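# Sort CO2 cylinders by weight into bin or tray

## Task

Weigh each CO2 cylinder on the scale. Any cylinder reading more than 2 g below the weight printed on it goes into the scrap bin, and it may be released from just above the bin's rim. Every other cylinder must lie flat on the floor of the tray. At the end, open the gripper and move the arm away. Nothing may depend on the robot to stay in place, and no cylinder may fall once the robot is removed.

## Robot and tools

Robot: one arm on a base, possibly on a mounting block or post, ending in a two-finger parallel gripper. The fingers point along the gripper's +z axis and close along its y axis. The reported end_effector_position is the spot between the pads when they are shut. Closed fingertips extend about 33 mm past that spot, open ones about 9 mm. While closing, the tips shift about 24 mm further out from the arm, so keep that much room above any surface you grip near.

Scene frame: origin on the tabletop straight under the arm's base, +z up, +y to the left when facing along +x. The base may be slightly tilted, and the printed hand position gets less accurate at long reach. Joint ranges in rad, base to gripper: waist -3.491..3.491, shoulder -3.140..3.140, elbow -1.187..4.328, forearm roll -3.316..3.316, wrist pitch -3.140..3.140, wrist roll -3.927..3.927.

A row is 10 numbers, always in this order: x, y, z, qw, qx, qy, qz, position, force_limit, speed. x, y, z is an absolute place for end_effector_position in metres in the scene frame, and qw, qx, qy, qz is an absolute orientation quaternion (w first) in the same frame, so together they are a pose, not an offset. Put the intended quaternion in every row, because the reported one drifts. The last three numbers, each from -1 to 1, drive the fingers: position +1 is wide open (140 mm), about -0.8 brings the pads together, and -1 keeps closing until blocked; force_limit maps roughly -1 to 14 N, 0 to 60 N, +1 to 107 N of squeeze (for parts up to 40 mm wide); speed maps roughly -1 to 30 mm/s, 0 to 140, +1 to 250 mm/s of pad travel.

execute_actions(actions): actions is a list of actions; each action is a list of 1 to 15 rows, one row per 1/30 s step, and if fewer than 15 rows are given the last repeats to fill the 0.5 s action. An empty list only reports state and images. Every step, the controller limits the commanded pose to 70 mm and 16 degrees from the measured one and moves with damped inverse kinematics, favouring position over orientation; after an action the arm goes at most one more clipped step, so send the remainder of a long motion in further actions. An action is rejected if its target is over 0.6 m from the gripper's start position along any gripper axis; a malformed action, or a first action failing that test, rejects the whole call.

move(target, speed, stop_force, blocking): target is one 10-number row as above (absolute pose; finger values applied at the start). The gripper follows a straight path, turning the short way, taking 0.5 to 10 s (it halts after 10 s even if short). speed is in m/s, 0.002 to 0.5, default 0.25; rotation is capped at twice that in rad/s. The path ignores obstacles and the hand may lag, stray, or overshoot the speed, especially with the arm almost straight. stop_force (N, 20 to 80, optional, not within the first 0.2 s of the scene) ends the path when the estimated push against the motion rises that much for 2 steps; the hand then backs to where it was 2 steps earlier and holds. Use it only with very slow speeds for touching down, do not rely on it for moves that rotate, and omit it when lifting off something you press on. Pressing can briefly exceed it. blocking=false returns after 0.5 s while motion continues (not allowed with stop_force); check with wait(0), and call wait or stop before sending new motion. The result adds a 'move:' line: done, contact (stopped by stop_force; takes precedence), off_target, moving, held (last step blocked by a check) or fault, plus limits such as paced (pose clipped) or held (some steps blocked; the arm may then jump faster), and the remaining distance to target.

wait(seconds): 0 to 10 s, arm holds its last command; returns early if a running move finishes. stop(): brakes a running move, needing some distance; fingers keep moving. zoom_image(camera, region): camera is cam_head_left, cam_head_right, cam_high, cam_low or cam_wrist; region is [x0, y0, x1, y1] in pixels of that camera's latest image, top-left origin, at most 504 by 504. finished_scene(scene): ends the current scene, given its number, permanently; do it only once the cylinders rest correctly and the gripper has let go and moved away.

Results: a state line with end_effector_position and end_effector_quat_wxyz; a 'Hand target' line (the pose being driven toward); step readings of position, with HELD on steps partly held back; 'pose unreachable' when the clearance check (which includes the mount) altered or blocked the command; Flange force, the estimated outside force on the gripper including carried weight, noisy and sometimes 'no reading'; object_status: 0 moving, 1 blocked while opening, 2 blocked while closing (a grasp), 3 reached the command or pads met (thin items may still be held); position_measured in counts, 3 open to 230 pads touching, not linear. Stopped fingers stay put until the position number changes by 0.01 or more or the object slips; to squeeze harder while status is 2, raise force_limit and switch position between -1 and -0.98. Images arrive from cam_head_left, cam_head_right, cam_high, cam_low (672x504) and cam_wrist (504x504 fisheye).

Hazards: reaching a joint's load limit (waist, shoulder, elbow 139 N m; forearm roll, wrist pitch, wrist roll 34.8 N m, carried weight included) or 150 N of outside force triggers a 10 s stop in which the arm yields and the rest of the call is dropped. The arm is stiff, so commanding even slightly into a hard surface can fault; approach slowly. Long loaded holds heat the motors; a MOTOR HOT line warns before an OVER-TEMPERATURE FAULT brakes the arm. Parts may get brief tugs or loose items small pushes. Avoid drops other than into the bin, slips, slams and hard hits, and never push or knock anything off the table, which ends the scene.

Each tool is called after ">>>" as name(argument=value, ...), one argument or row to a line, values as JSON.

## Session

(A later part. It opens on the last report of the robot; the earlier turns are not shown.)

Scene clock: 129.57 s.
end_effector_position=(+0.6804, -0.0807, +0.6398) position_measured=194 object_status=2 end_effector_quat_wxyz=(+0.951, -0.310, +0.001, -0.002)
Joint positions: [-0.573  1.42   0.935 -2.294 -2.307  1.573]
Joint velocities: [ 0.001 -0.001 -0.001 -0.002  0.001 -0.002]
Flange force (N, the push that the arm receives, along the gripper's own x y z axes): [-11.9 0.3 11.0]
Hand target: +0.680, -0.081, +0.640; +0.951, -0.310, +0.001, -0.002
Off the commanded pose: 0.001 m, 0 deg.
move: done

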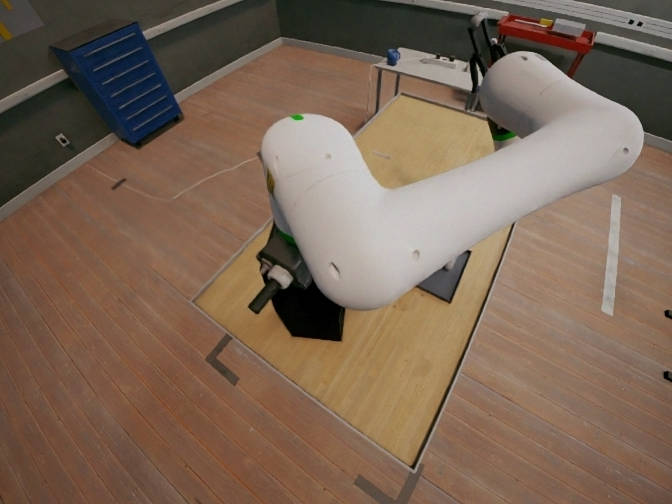

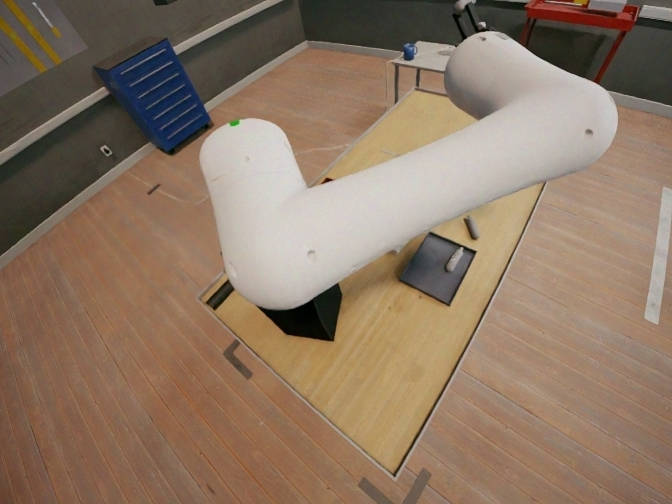

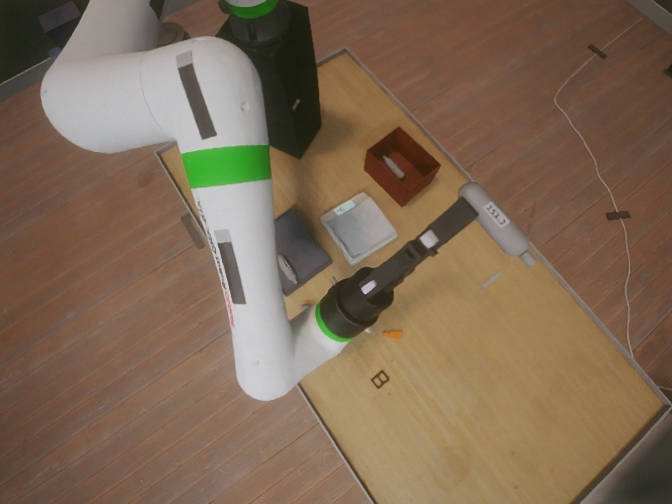

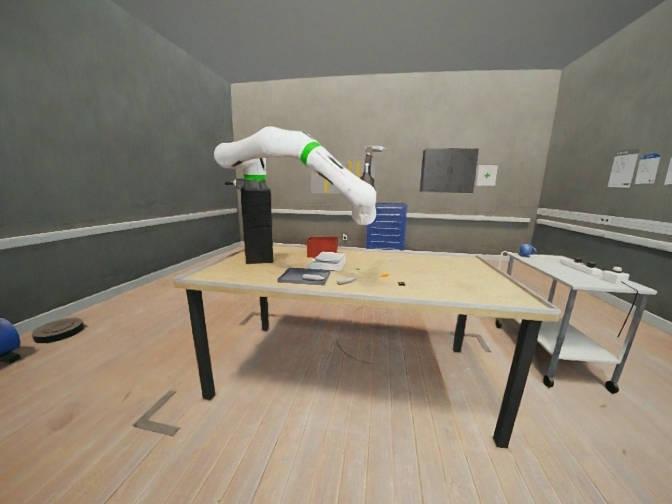

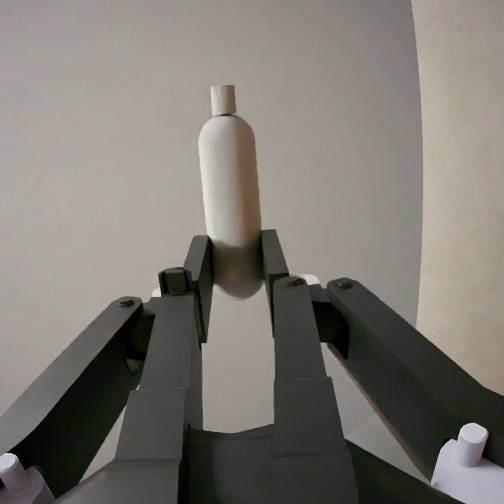

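151.3.

>>> move(
  target=[0.66,0.0,0.5,-0.7,0.714,0,0,-1,0,0],
  speed=0.5,
)

>>> move(
  target=[0.455,-0.015,0.16,0,1,0,0,-1,0,0],
  speed=0.5,
)

>>> execute_actions(
  actions=[
    [[0.452,-0.015,0.123,0,1,0,0,-1,0,0]],
    [[0.452,-0.015,0.1125,0,1,0,0,-1,0,0]],
    [[0.452,-0.015,0.1125,0,1,0,0,-0.15,0,-0.5]],
    [[0.48,-0.015,0.15,0,1,0,0,0.6,0,0]],
  ],
)

>>> wait(
  seconds=2,
)

Scene clock: 135.67 s.
end_effector_position=(+0.6596, +0.0006, +0.5003) position_measured=194 object_status=2 end_effector_quat_wxyz=(+0.700, -0.714, -0.001, +0.001)
Joint positions: [-0.489  1.114  0.816 -1.316 -1.954  1.993]
Joint velocities: [ 0.    -0.003 -0.002  0.     0.003 -0.   ]
Flange force (N, the push that the arm receives, along the gripper's own x y z axes): [-10.8 -4.1 6.0]
Hand target: +0.660, +0.001, +0.500; +0.700, -0.714, -0.001, +0.001
Off the commanded pose: 0.001 m, 0 deg.
move: done

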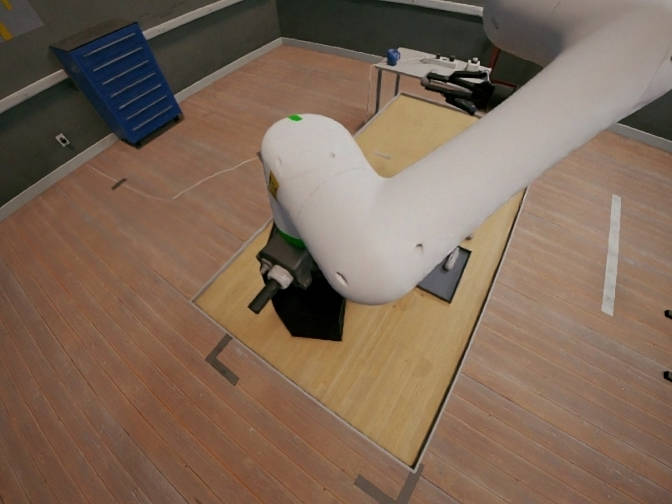

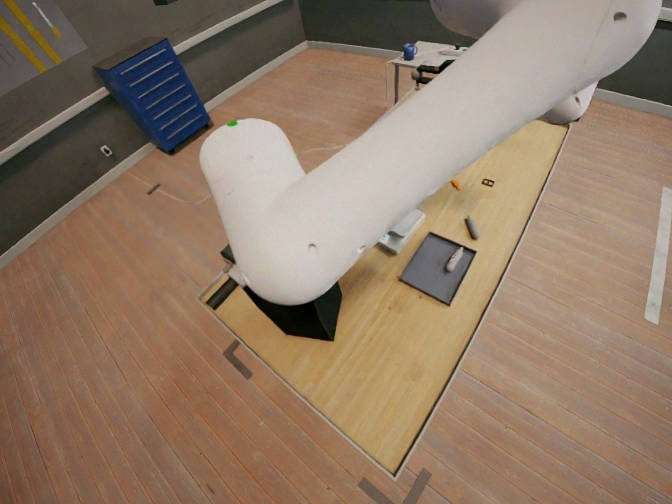

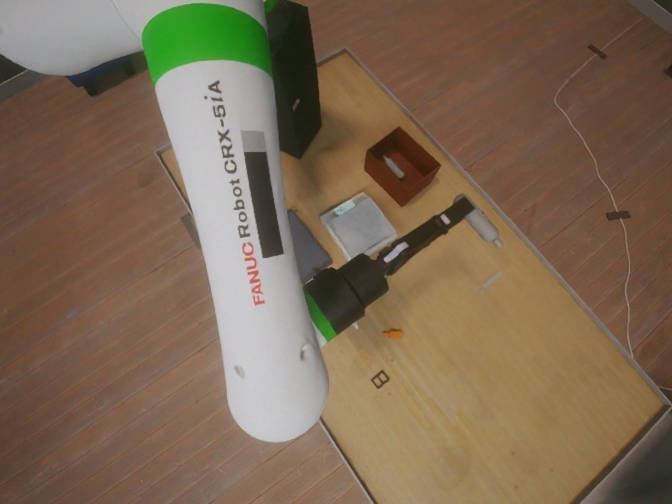

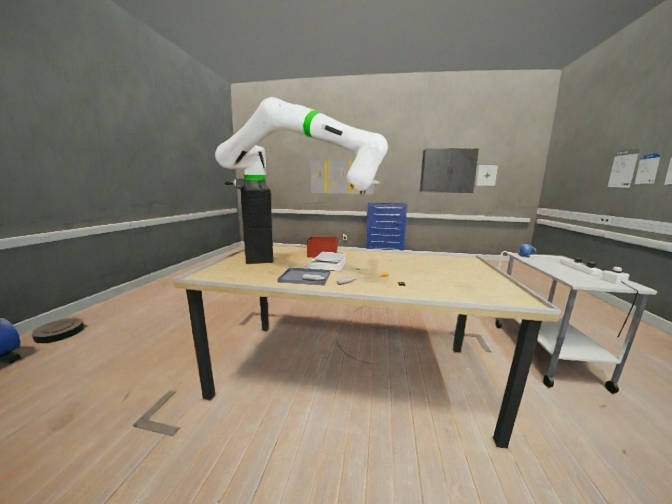

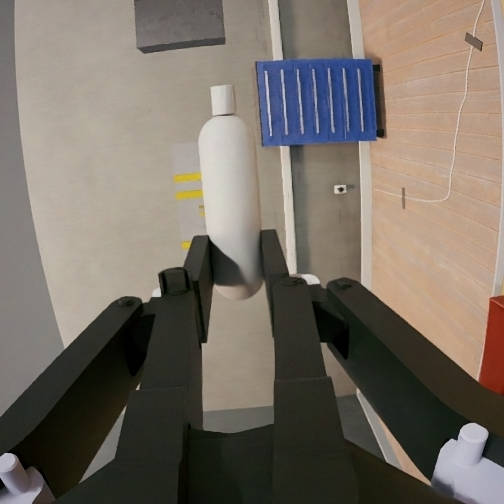

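Scene clock: 138.33 s.
end_effector_position=(+0.4534, -0.0161, +0.1598) position_measured=194 object_status=2 end_effector_quat_wxyz=(+0.001, +1.000, +0.001, -0.003)
Joint positions: [ 0.203  0.737 -0.576  0.417 -0.262  0.92 ]
Joint velocities: [-0.007 -0.005 -0.042  0.121  0.035 -0.118]
Flange force (N, the push that the arm receives, along the gripper's own x y z axes): no reading
Hand target: +0.453, -0.016, +0.160; +0.002, +1.000, +0.001, -0.003
Off the commanded pose: 0.002 m, 0 deg.
move: done

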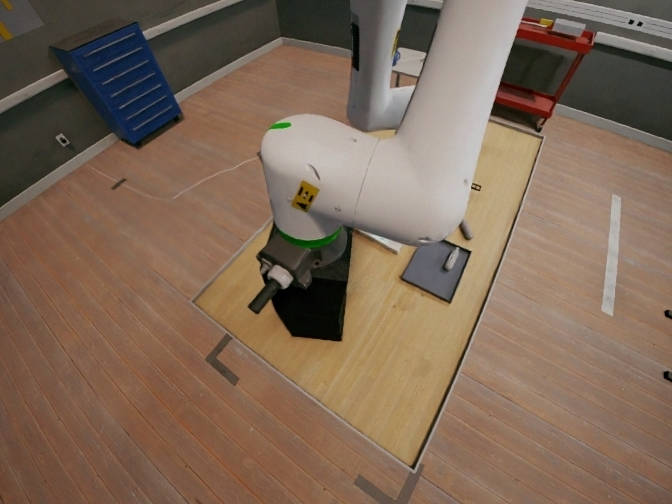

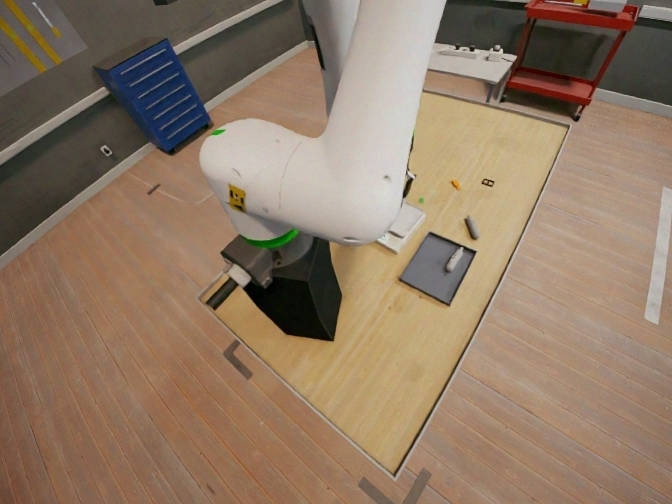

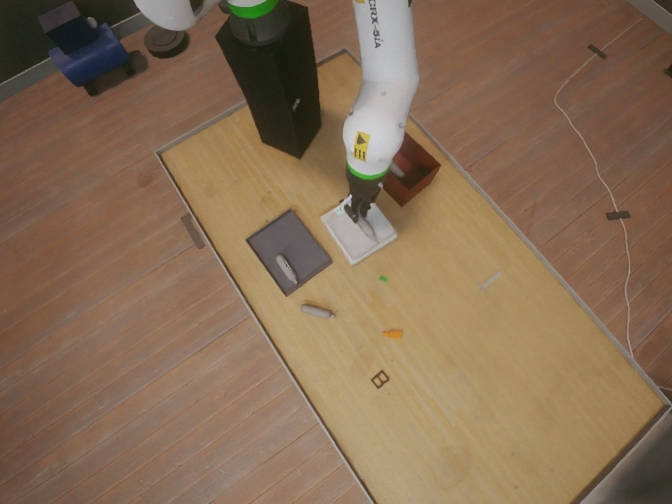

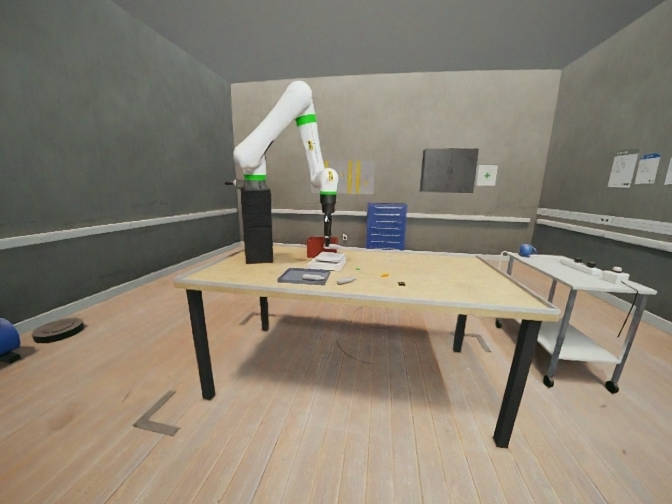

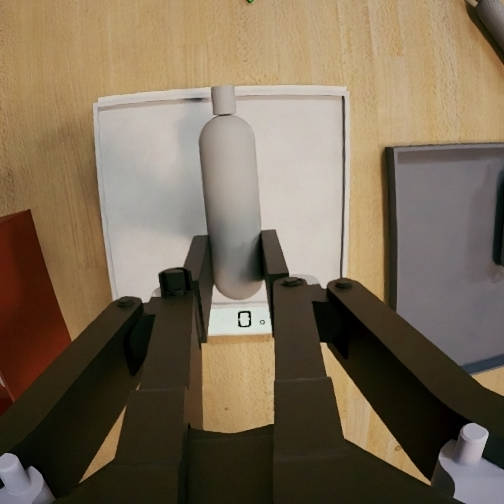

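Scene clock: 140.33 s.
end_effector_position=(+0.4794, -0.0146, +0.1495) position_measured=53 object_status=0 end_effector_quat_wxyz=(+0.007, +1.000, -0.000, +0.014)
Joint positions: [ 0.172  0.771 -0.582  0.643 -0.206  0.724]
Joint velocities: [ 0.075  0.023  0.138 -0.483 -0.117  0.414]
Flange force (N, the push that the arm receives, along the gripper's own x y z axes): no reading
Flange force at the end of the 1st action (N, along the gripper's axes at the end of the call): no reading
Flange force at the end of the 2nd action (N, along the gripper's axes at the end of the call): no reading
Flange force at the end of the 3rd action (N, along the gripper's axes at the end of the call): no reading
Hand target: +0.479, -0.014, +0.150; +0.007, +1.000, -0.000, +0.012
Off the commanded pose: 0.001 m, 2 deg.
Step readings (end_effector_position; steps 1 to 15: 1st action; 16 to 30: 2nd action; 31 to 45: 3rd action; 46 to 60: 4th action):
0: (+0.4534, -0.0161, +0.1598)
1: (+0.4536, -0.0161, +0.1597)
2: (+0.4546, -0.0158, +0.1583)
4: (+0.4547, -0.0149, +0.1483)
8: (+0.4509, -0.0142, +0.1265)
15: (+0.4520, -0.0149, +0.1232)
16: (+0.4522, -0.0149, +0.1231)
17: (+0.4529, -0.0149, +0.1219)
19: (+0.4519, -0.0149, +0.1159)
23: (+0.4524, -0.0149, +0.1130)
30: (+0.4523, -0.0150, +0.1127)
31: (+0.4523, -0.0150, +0.1127)
32: (+0.4523, -0.0150, +0.1127)
34: (+0.4523, -0.0150, +0.1127)
38: (+0.4523, -0.0150, +0.1127)
45: (+0.4523, -0.0150, +0.1127)
46: (+0.4525, -0.0150, +0.1129)
47: (+0.4539, -0.0152, +0.1147)
49: (+0.4631, -0.0154, +0.1261)
53: (+0.4783, -0.0147, +0.1473)
60: end_effector_position above

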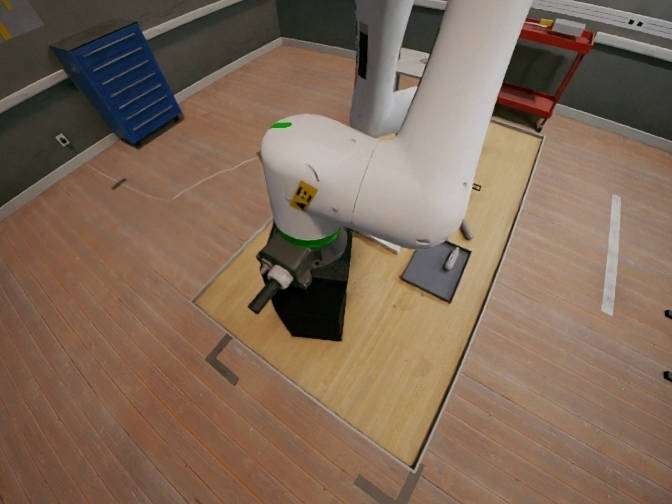

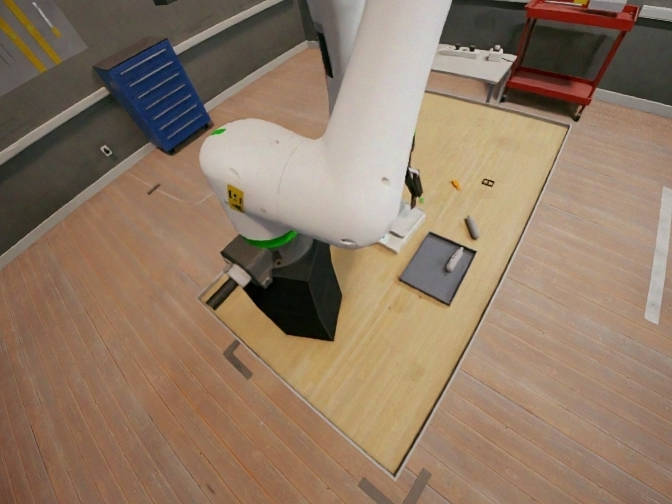

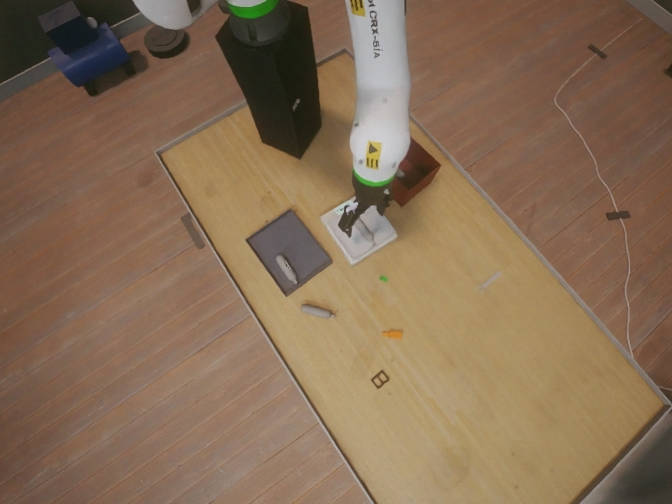

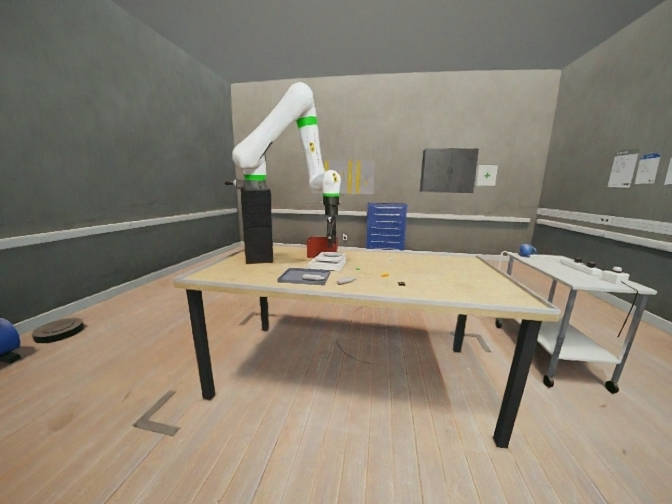

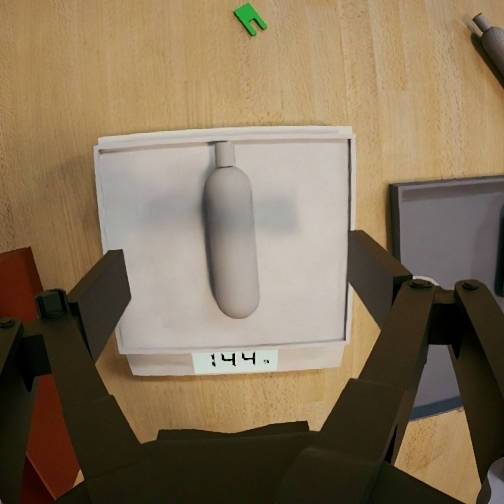

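Scene clock: 142.33 s.
end_effector_position=(+0.4793, -0.0143, +0.1495) position_measured=53 object_status=3 end_effector_quat_wxyz=(+0.007, +1.000, -0.000, +0.012)
Joint positions: [ 0.179  0.773 -0.568  0.592 -0.218  0.768]
Joint velocities: [ 0.    -0.    -0.     0.001 -0.    -0.   ]
Flange force (N, the push that the arm receives, along the gripper's own x y z axes): no reading
Hand target: +0.479, -0.014, +0.150; +0.007, +1.000, -0.000, +0.012
Off the commanded pose: 0.001 m, 2 deg.
wait: 2.00 s; at rest by 0.17 s

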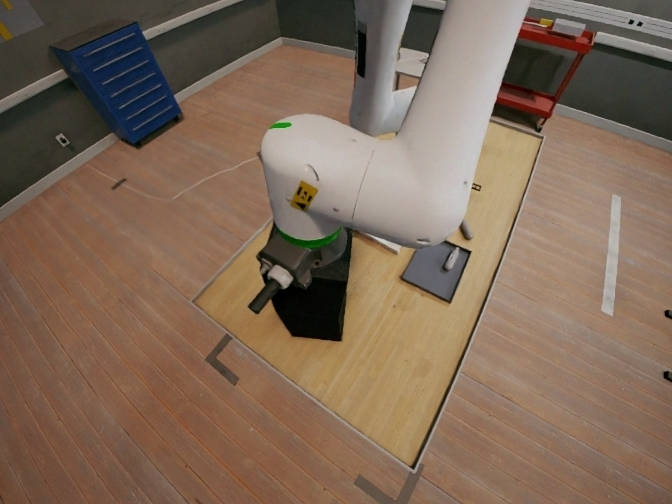

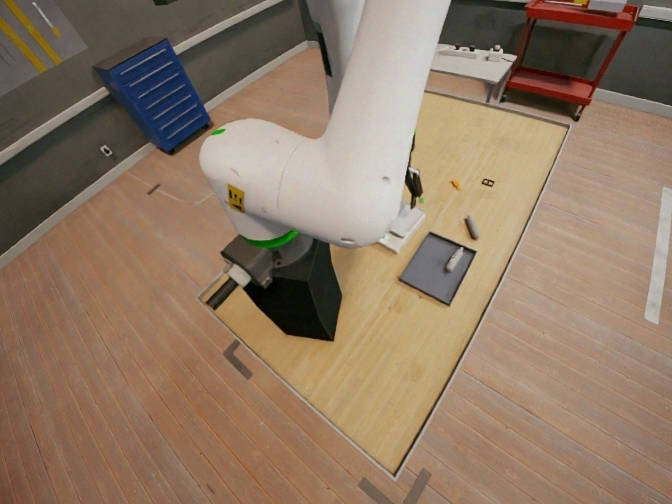

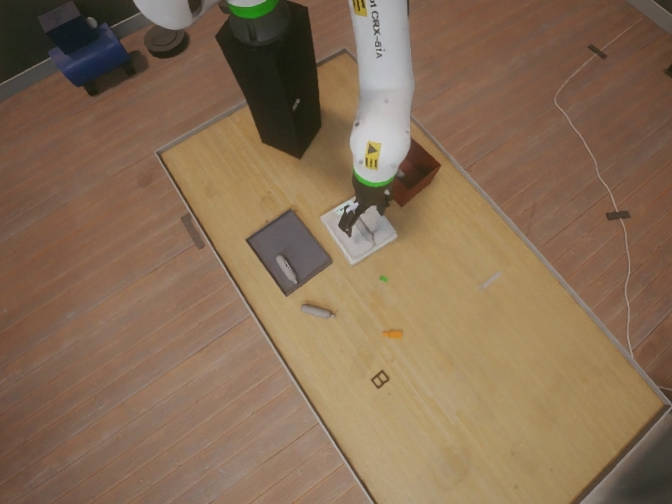

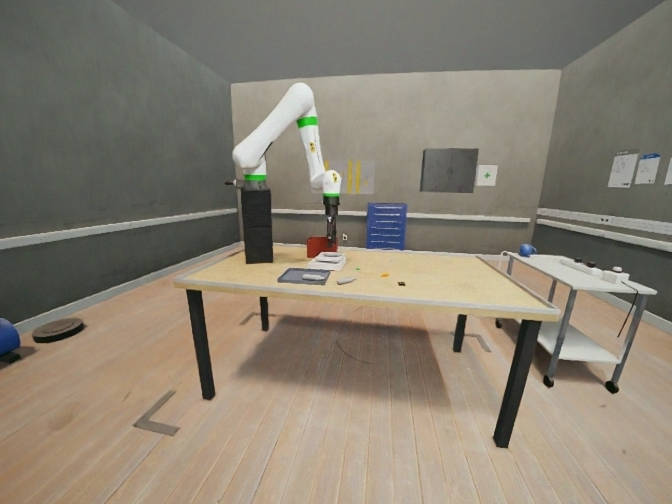

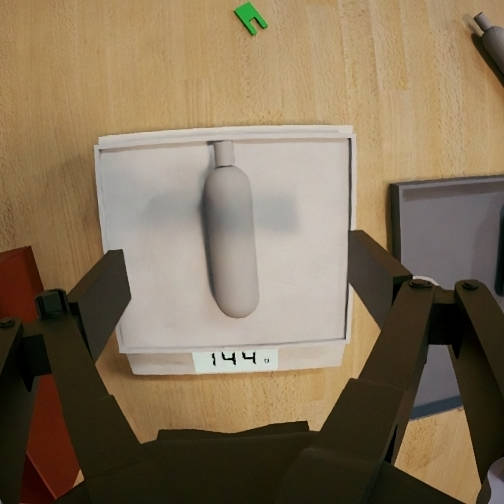

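>>> execute_actions(
  actions=[
    [[0.485,-0.014,0.13,0,1,0,0,0,0,0]],
    [[0.485,-0.014,0.109,0,1,0,0,0,0,0]],
    [[0.485,-0.014,0.109,0,1,0,0,-1,0,0]],
    [[0.485,-0.014,0.109,0,1,0,0,-1,0,0]],
    [[0.485,-0.014,0.17,0,1,0,0,-1,0,0]],
  ],
)

>>> move(
  target=[0.46,0.08,0.23,0,1,0,0,-1,0,0],
)

>>> move(
  target=[0.385,0.265,0.2,0,1,0,0,-1,0,0],
)

Scene clock: 158.80 s.
end_effector_position=(+0.4848, -0.0133, +0.1697) position_measured=193 object_status=2 end_effector_quat_wxyz=(+0.001, +1.000, +0.000, +0.001)
Joint positions: [ 0.204  0.743 -0.478  0.322 -0.34   1.017]
Joint velocities: [-0.022 -0.001  0.098 -0.198 -0.104  0.214]
Flange force (N, the push that the arm receives, along the gripper's own x y z axes): [-1.9 -1.2 -2.1]
Flange force at the end of the 1st action (N, along the gripper's axes at the end of the call): no reading
Flange force at the end of the 2nd action (N, along the gripper's axes at the end of the call): no reading
Flange force at the end of the 3rd action (N, along the gripper's axes at the end of the call): no reading
Flange force at the end of the 4th action (N, along the gripper's axes at the end of the call): no reading
Hand target: +0.485, -0.014, +0.170; +0.000, +1.000, +0.000, +0.000
Off the commanded pose: 0.001 m, 0 deg.
Step readings (end_effector_position; steps 1 to 15: 1st action; 16 to 30: 2nd action; 31 to 45: 3rd action; 46 to 60: 4th action; 61 to 75: 5th action):
0: (+0.4793, -0.0143, +0.1495)
1: (+0.4794, -0.0143, +0.1494)
2: (+0.4797, -0.0141, +0.1481)
4: (+0.4817, -0.0139, +0.1399)
8: (+0.4842, -0.0139, +0.1307)
15: (+0.4848, -0.0137, +0.1300)
16: (+0.4849, -0.0137, +0.1298)
17: (+0.4847, -0.0139, +0.1281)
19: (+0.4838, -0.0140, +0.1185)
23: (+0.4851, -0.0138, +0.1097)
30: (+0.4850, -0.0140, +0.1090)
31: (+0.4850, -0.0140, +0.1090)
32: (+0.4849, -0.0140, +0.1090)
34: (+0.4850, -0.0140, +0.1090)
38: (+0.4850, -0.0140, +0.1090)
45: (+0.4850, -0.0140, +0.1090)
46: (+0.4850, -0.0140, +0.1090)
47: (+0.4850, -0.0140, +0.1090)
49: (+0.4850, -0.0140, +0.1090)
53: (+0.4850, -0.0140, +0.1090)
60: (+0.4850, -0.0140, +0.1090)
61: (+0.4851, -0.0140, +0.1092)
62: (+0.4853, -0.0141, +0.1108)
64: (+0.4856, -0.0141, +0.1213)
68: (+0.4840, -0.0135, +0.1554)
75: end_effector_position above

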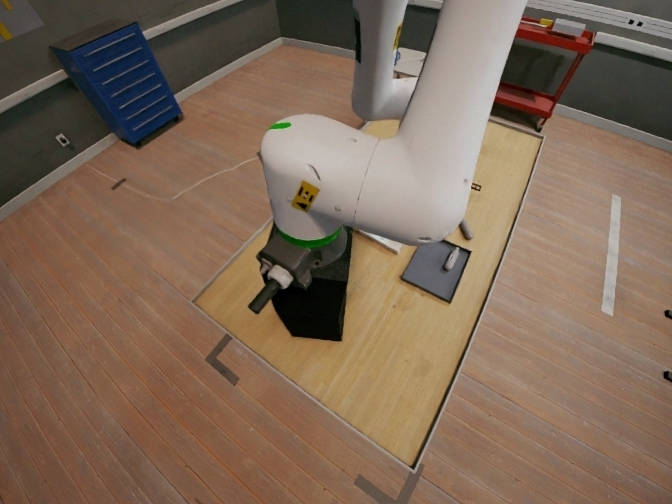

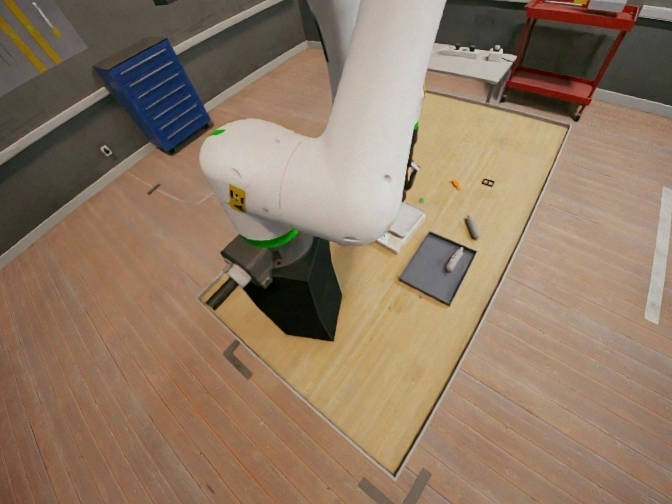

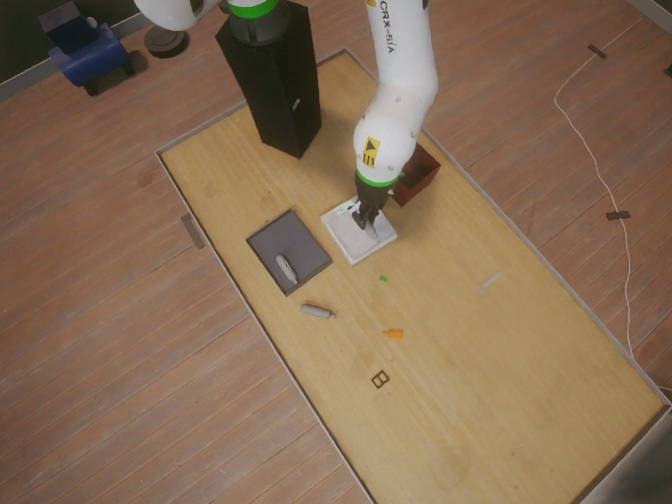

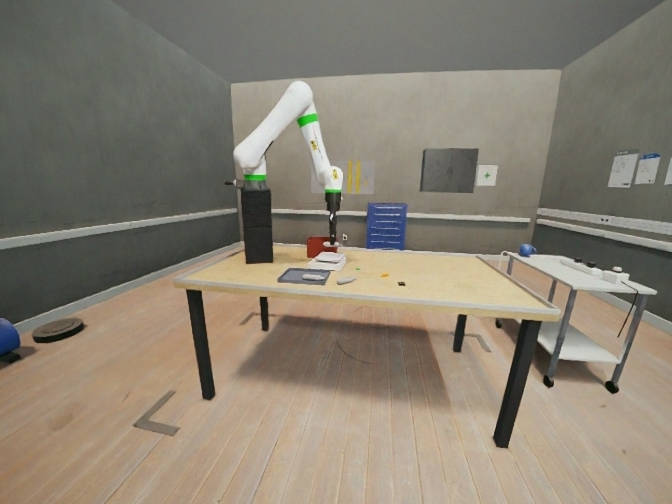

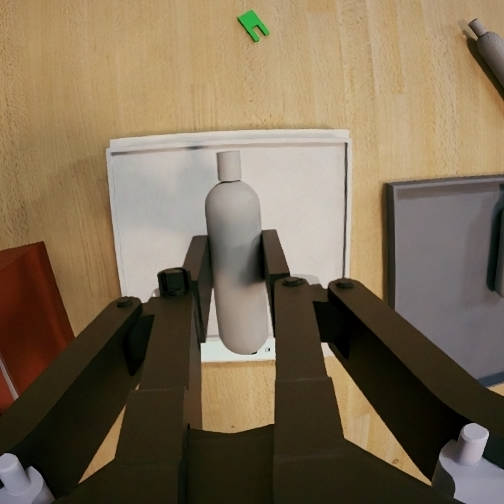

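Scene clock: 159.73 s.
end_effector_position=(+0.4601, +0.0796, +0.2299) position_measured=193 object_status=2 end_effector_quat_wxyz=(+0.000, +1.000, -0.000, +0.000)
Joint positions: [ 0.433  0.604 -0.525  0.246 -0.454  0.87 ]
Joint velocities: [ 0.001  0.001 -0.     0.    -0.    -0.003]
Flange force (N, the push that the arm receives, along the gripper's own x y z axes): [-2.8 -0.3 -1.4]
Hand target: +0.460, +0.080, +0.230; +0.000, +1.000, +0.000, +0.000
Off the commanded pose: 0.000 m, 0 deg.
move: done

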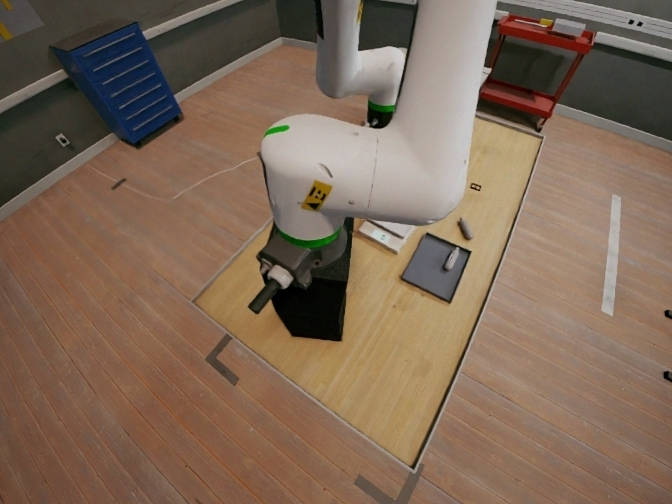

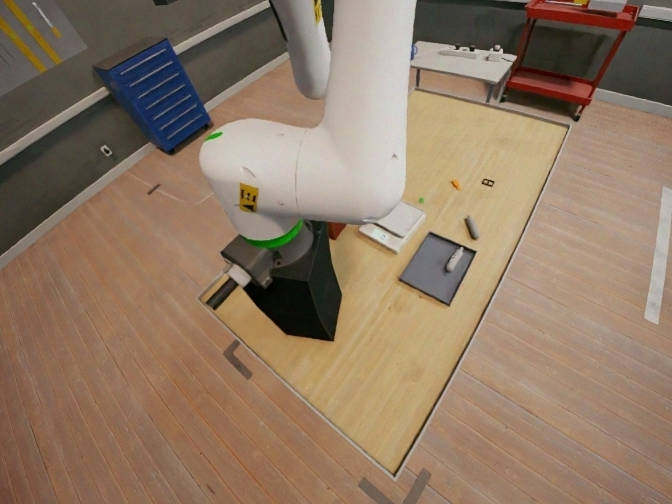

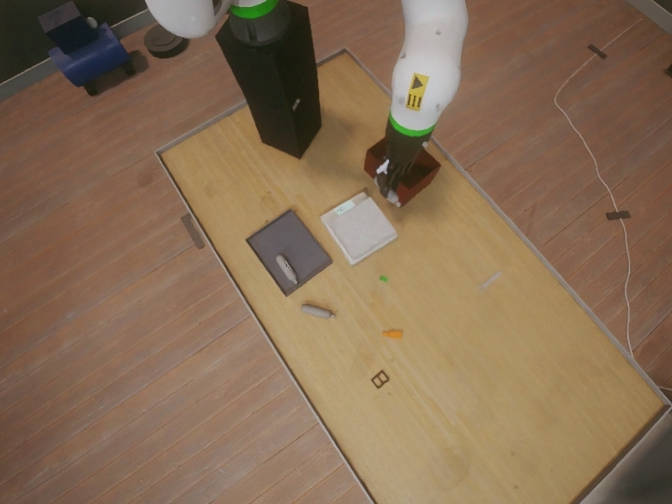

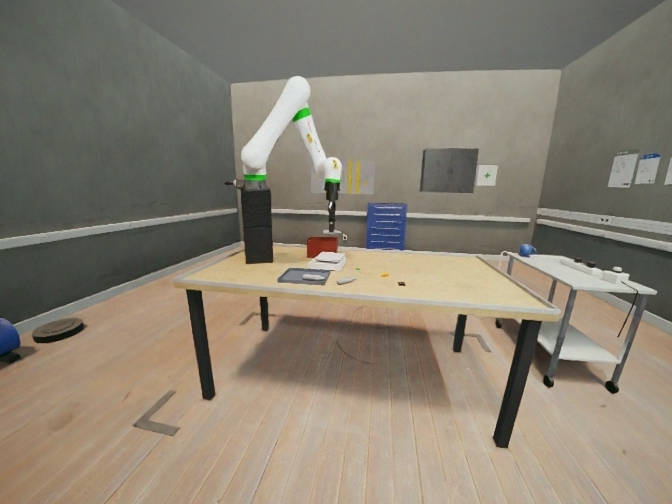

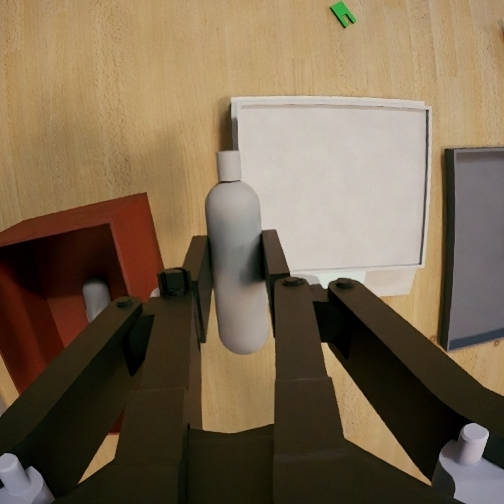

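Scene clock: 161.00 s.
end_effector_position=(+0.3855, +0.2642, +0.2001) position_measured=193 object_status=2 end_effector_quat_wxyz=(+0.001, +1.000, -0.000, +0.001)
Joint positions: [ 0.851  0.733 -0.491  0.255 -0.403  0.437]
Joint velocities: [ 0.002  0.002  0.     0.003  0.003 -0.005]
Flange force (N, the push that the arm receives, along the gripper's own x y z axes): [-7.3 -1.1 -1.1]
Hand target: +0.385, +0.264, +0.200; +0.001, +1.000, -0.000, +0.001
Off the commanded pose: 0.001 m, 0 deg.
move: done

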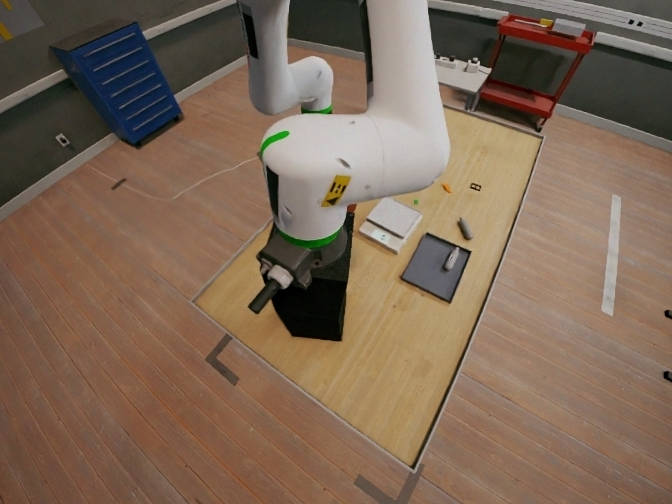

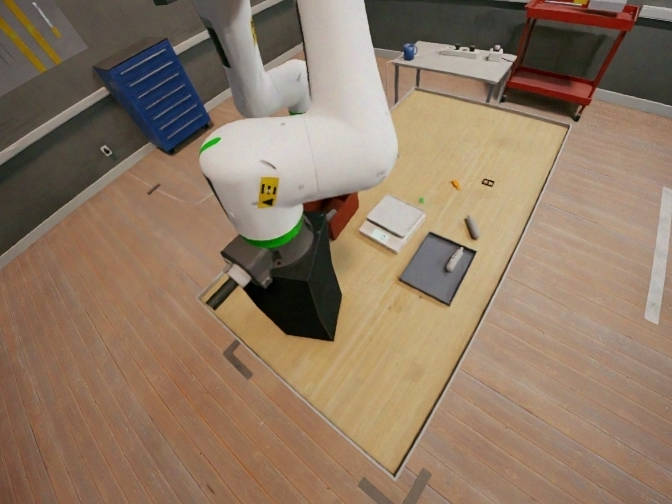

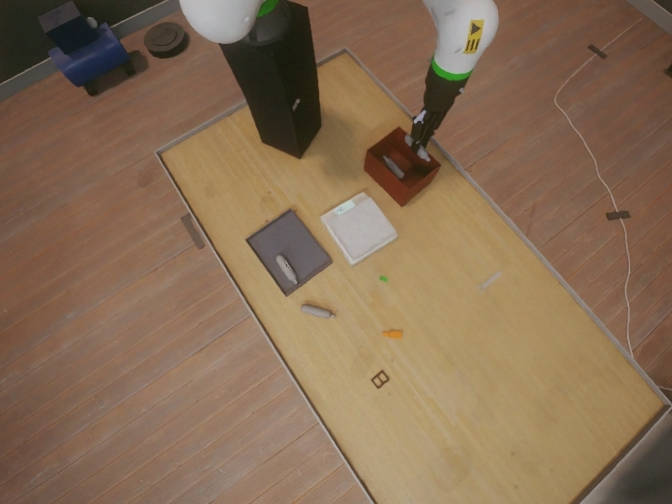

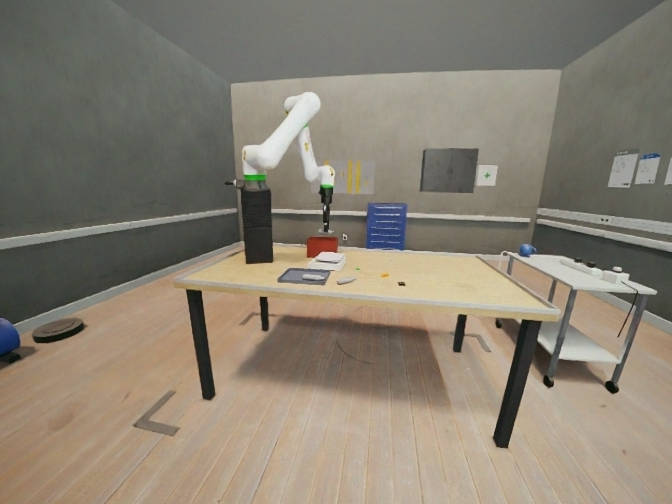

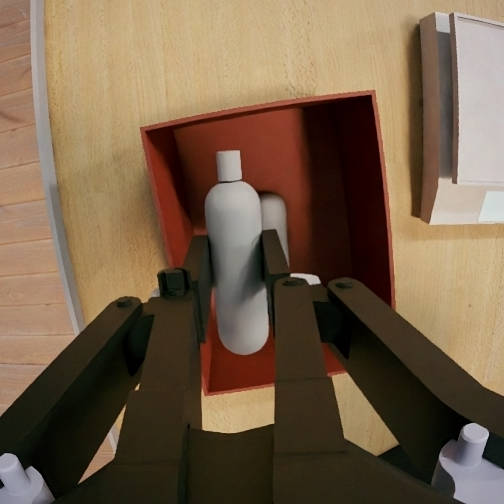

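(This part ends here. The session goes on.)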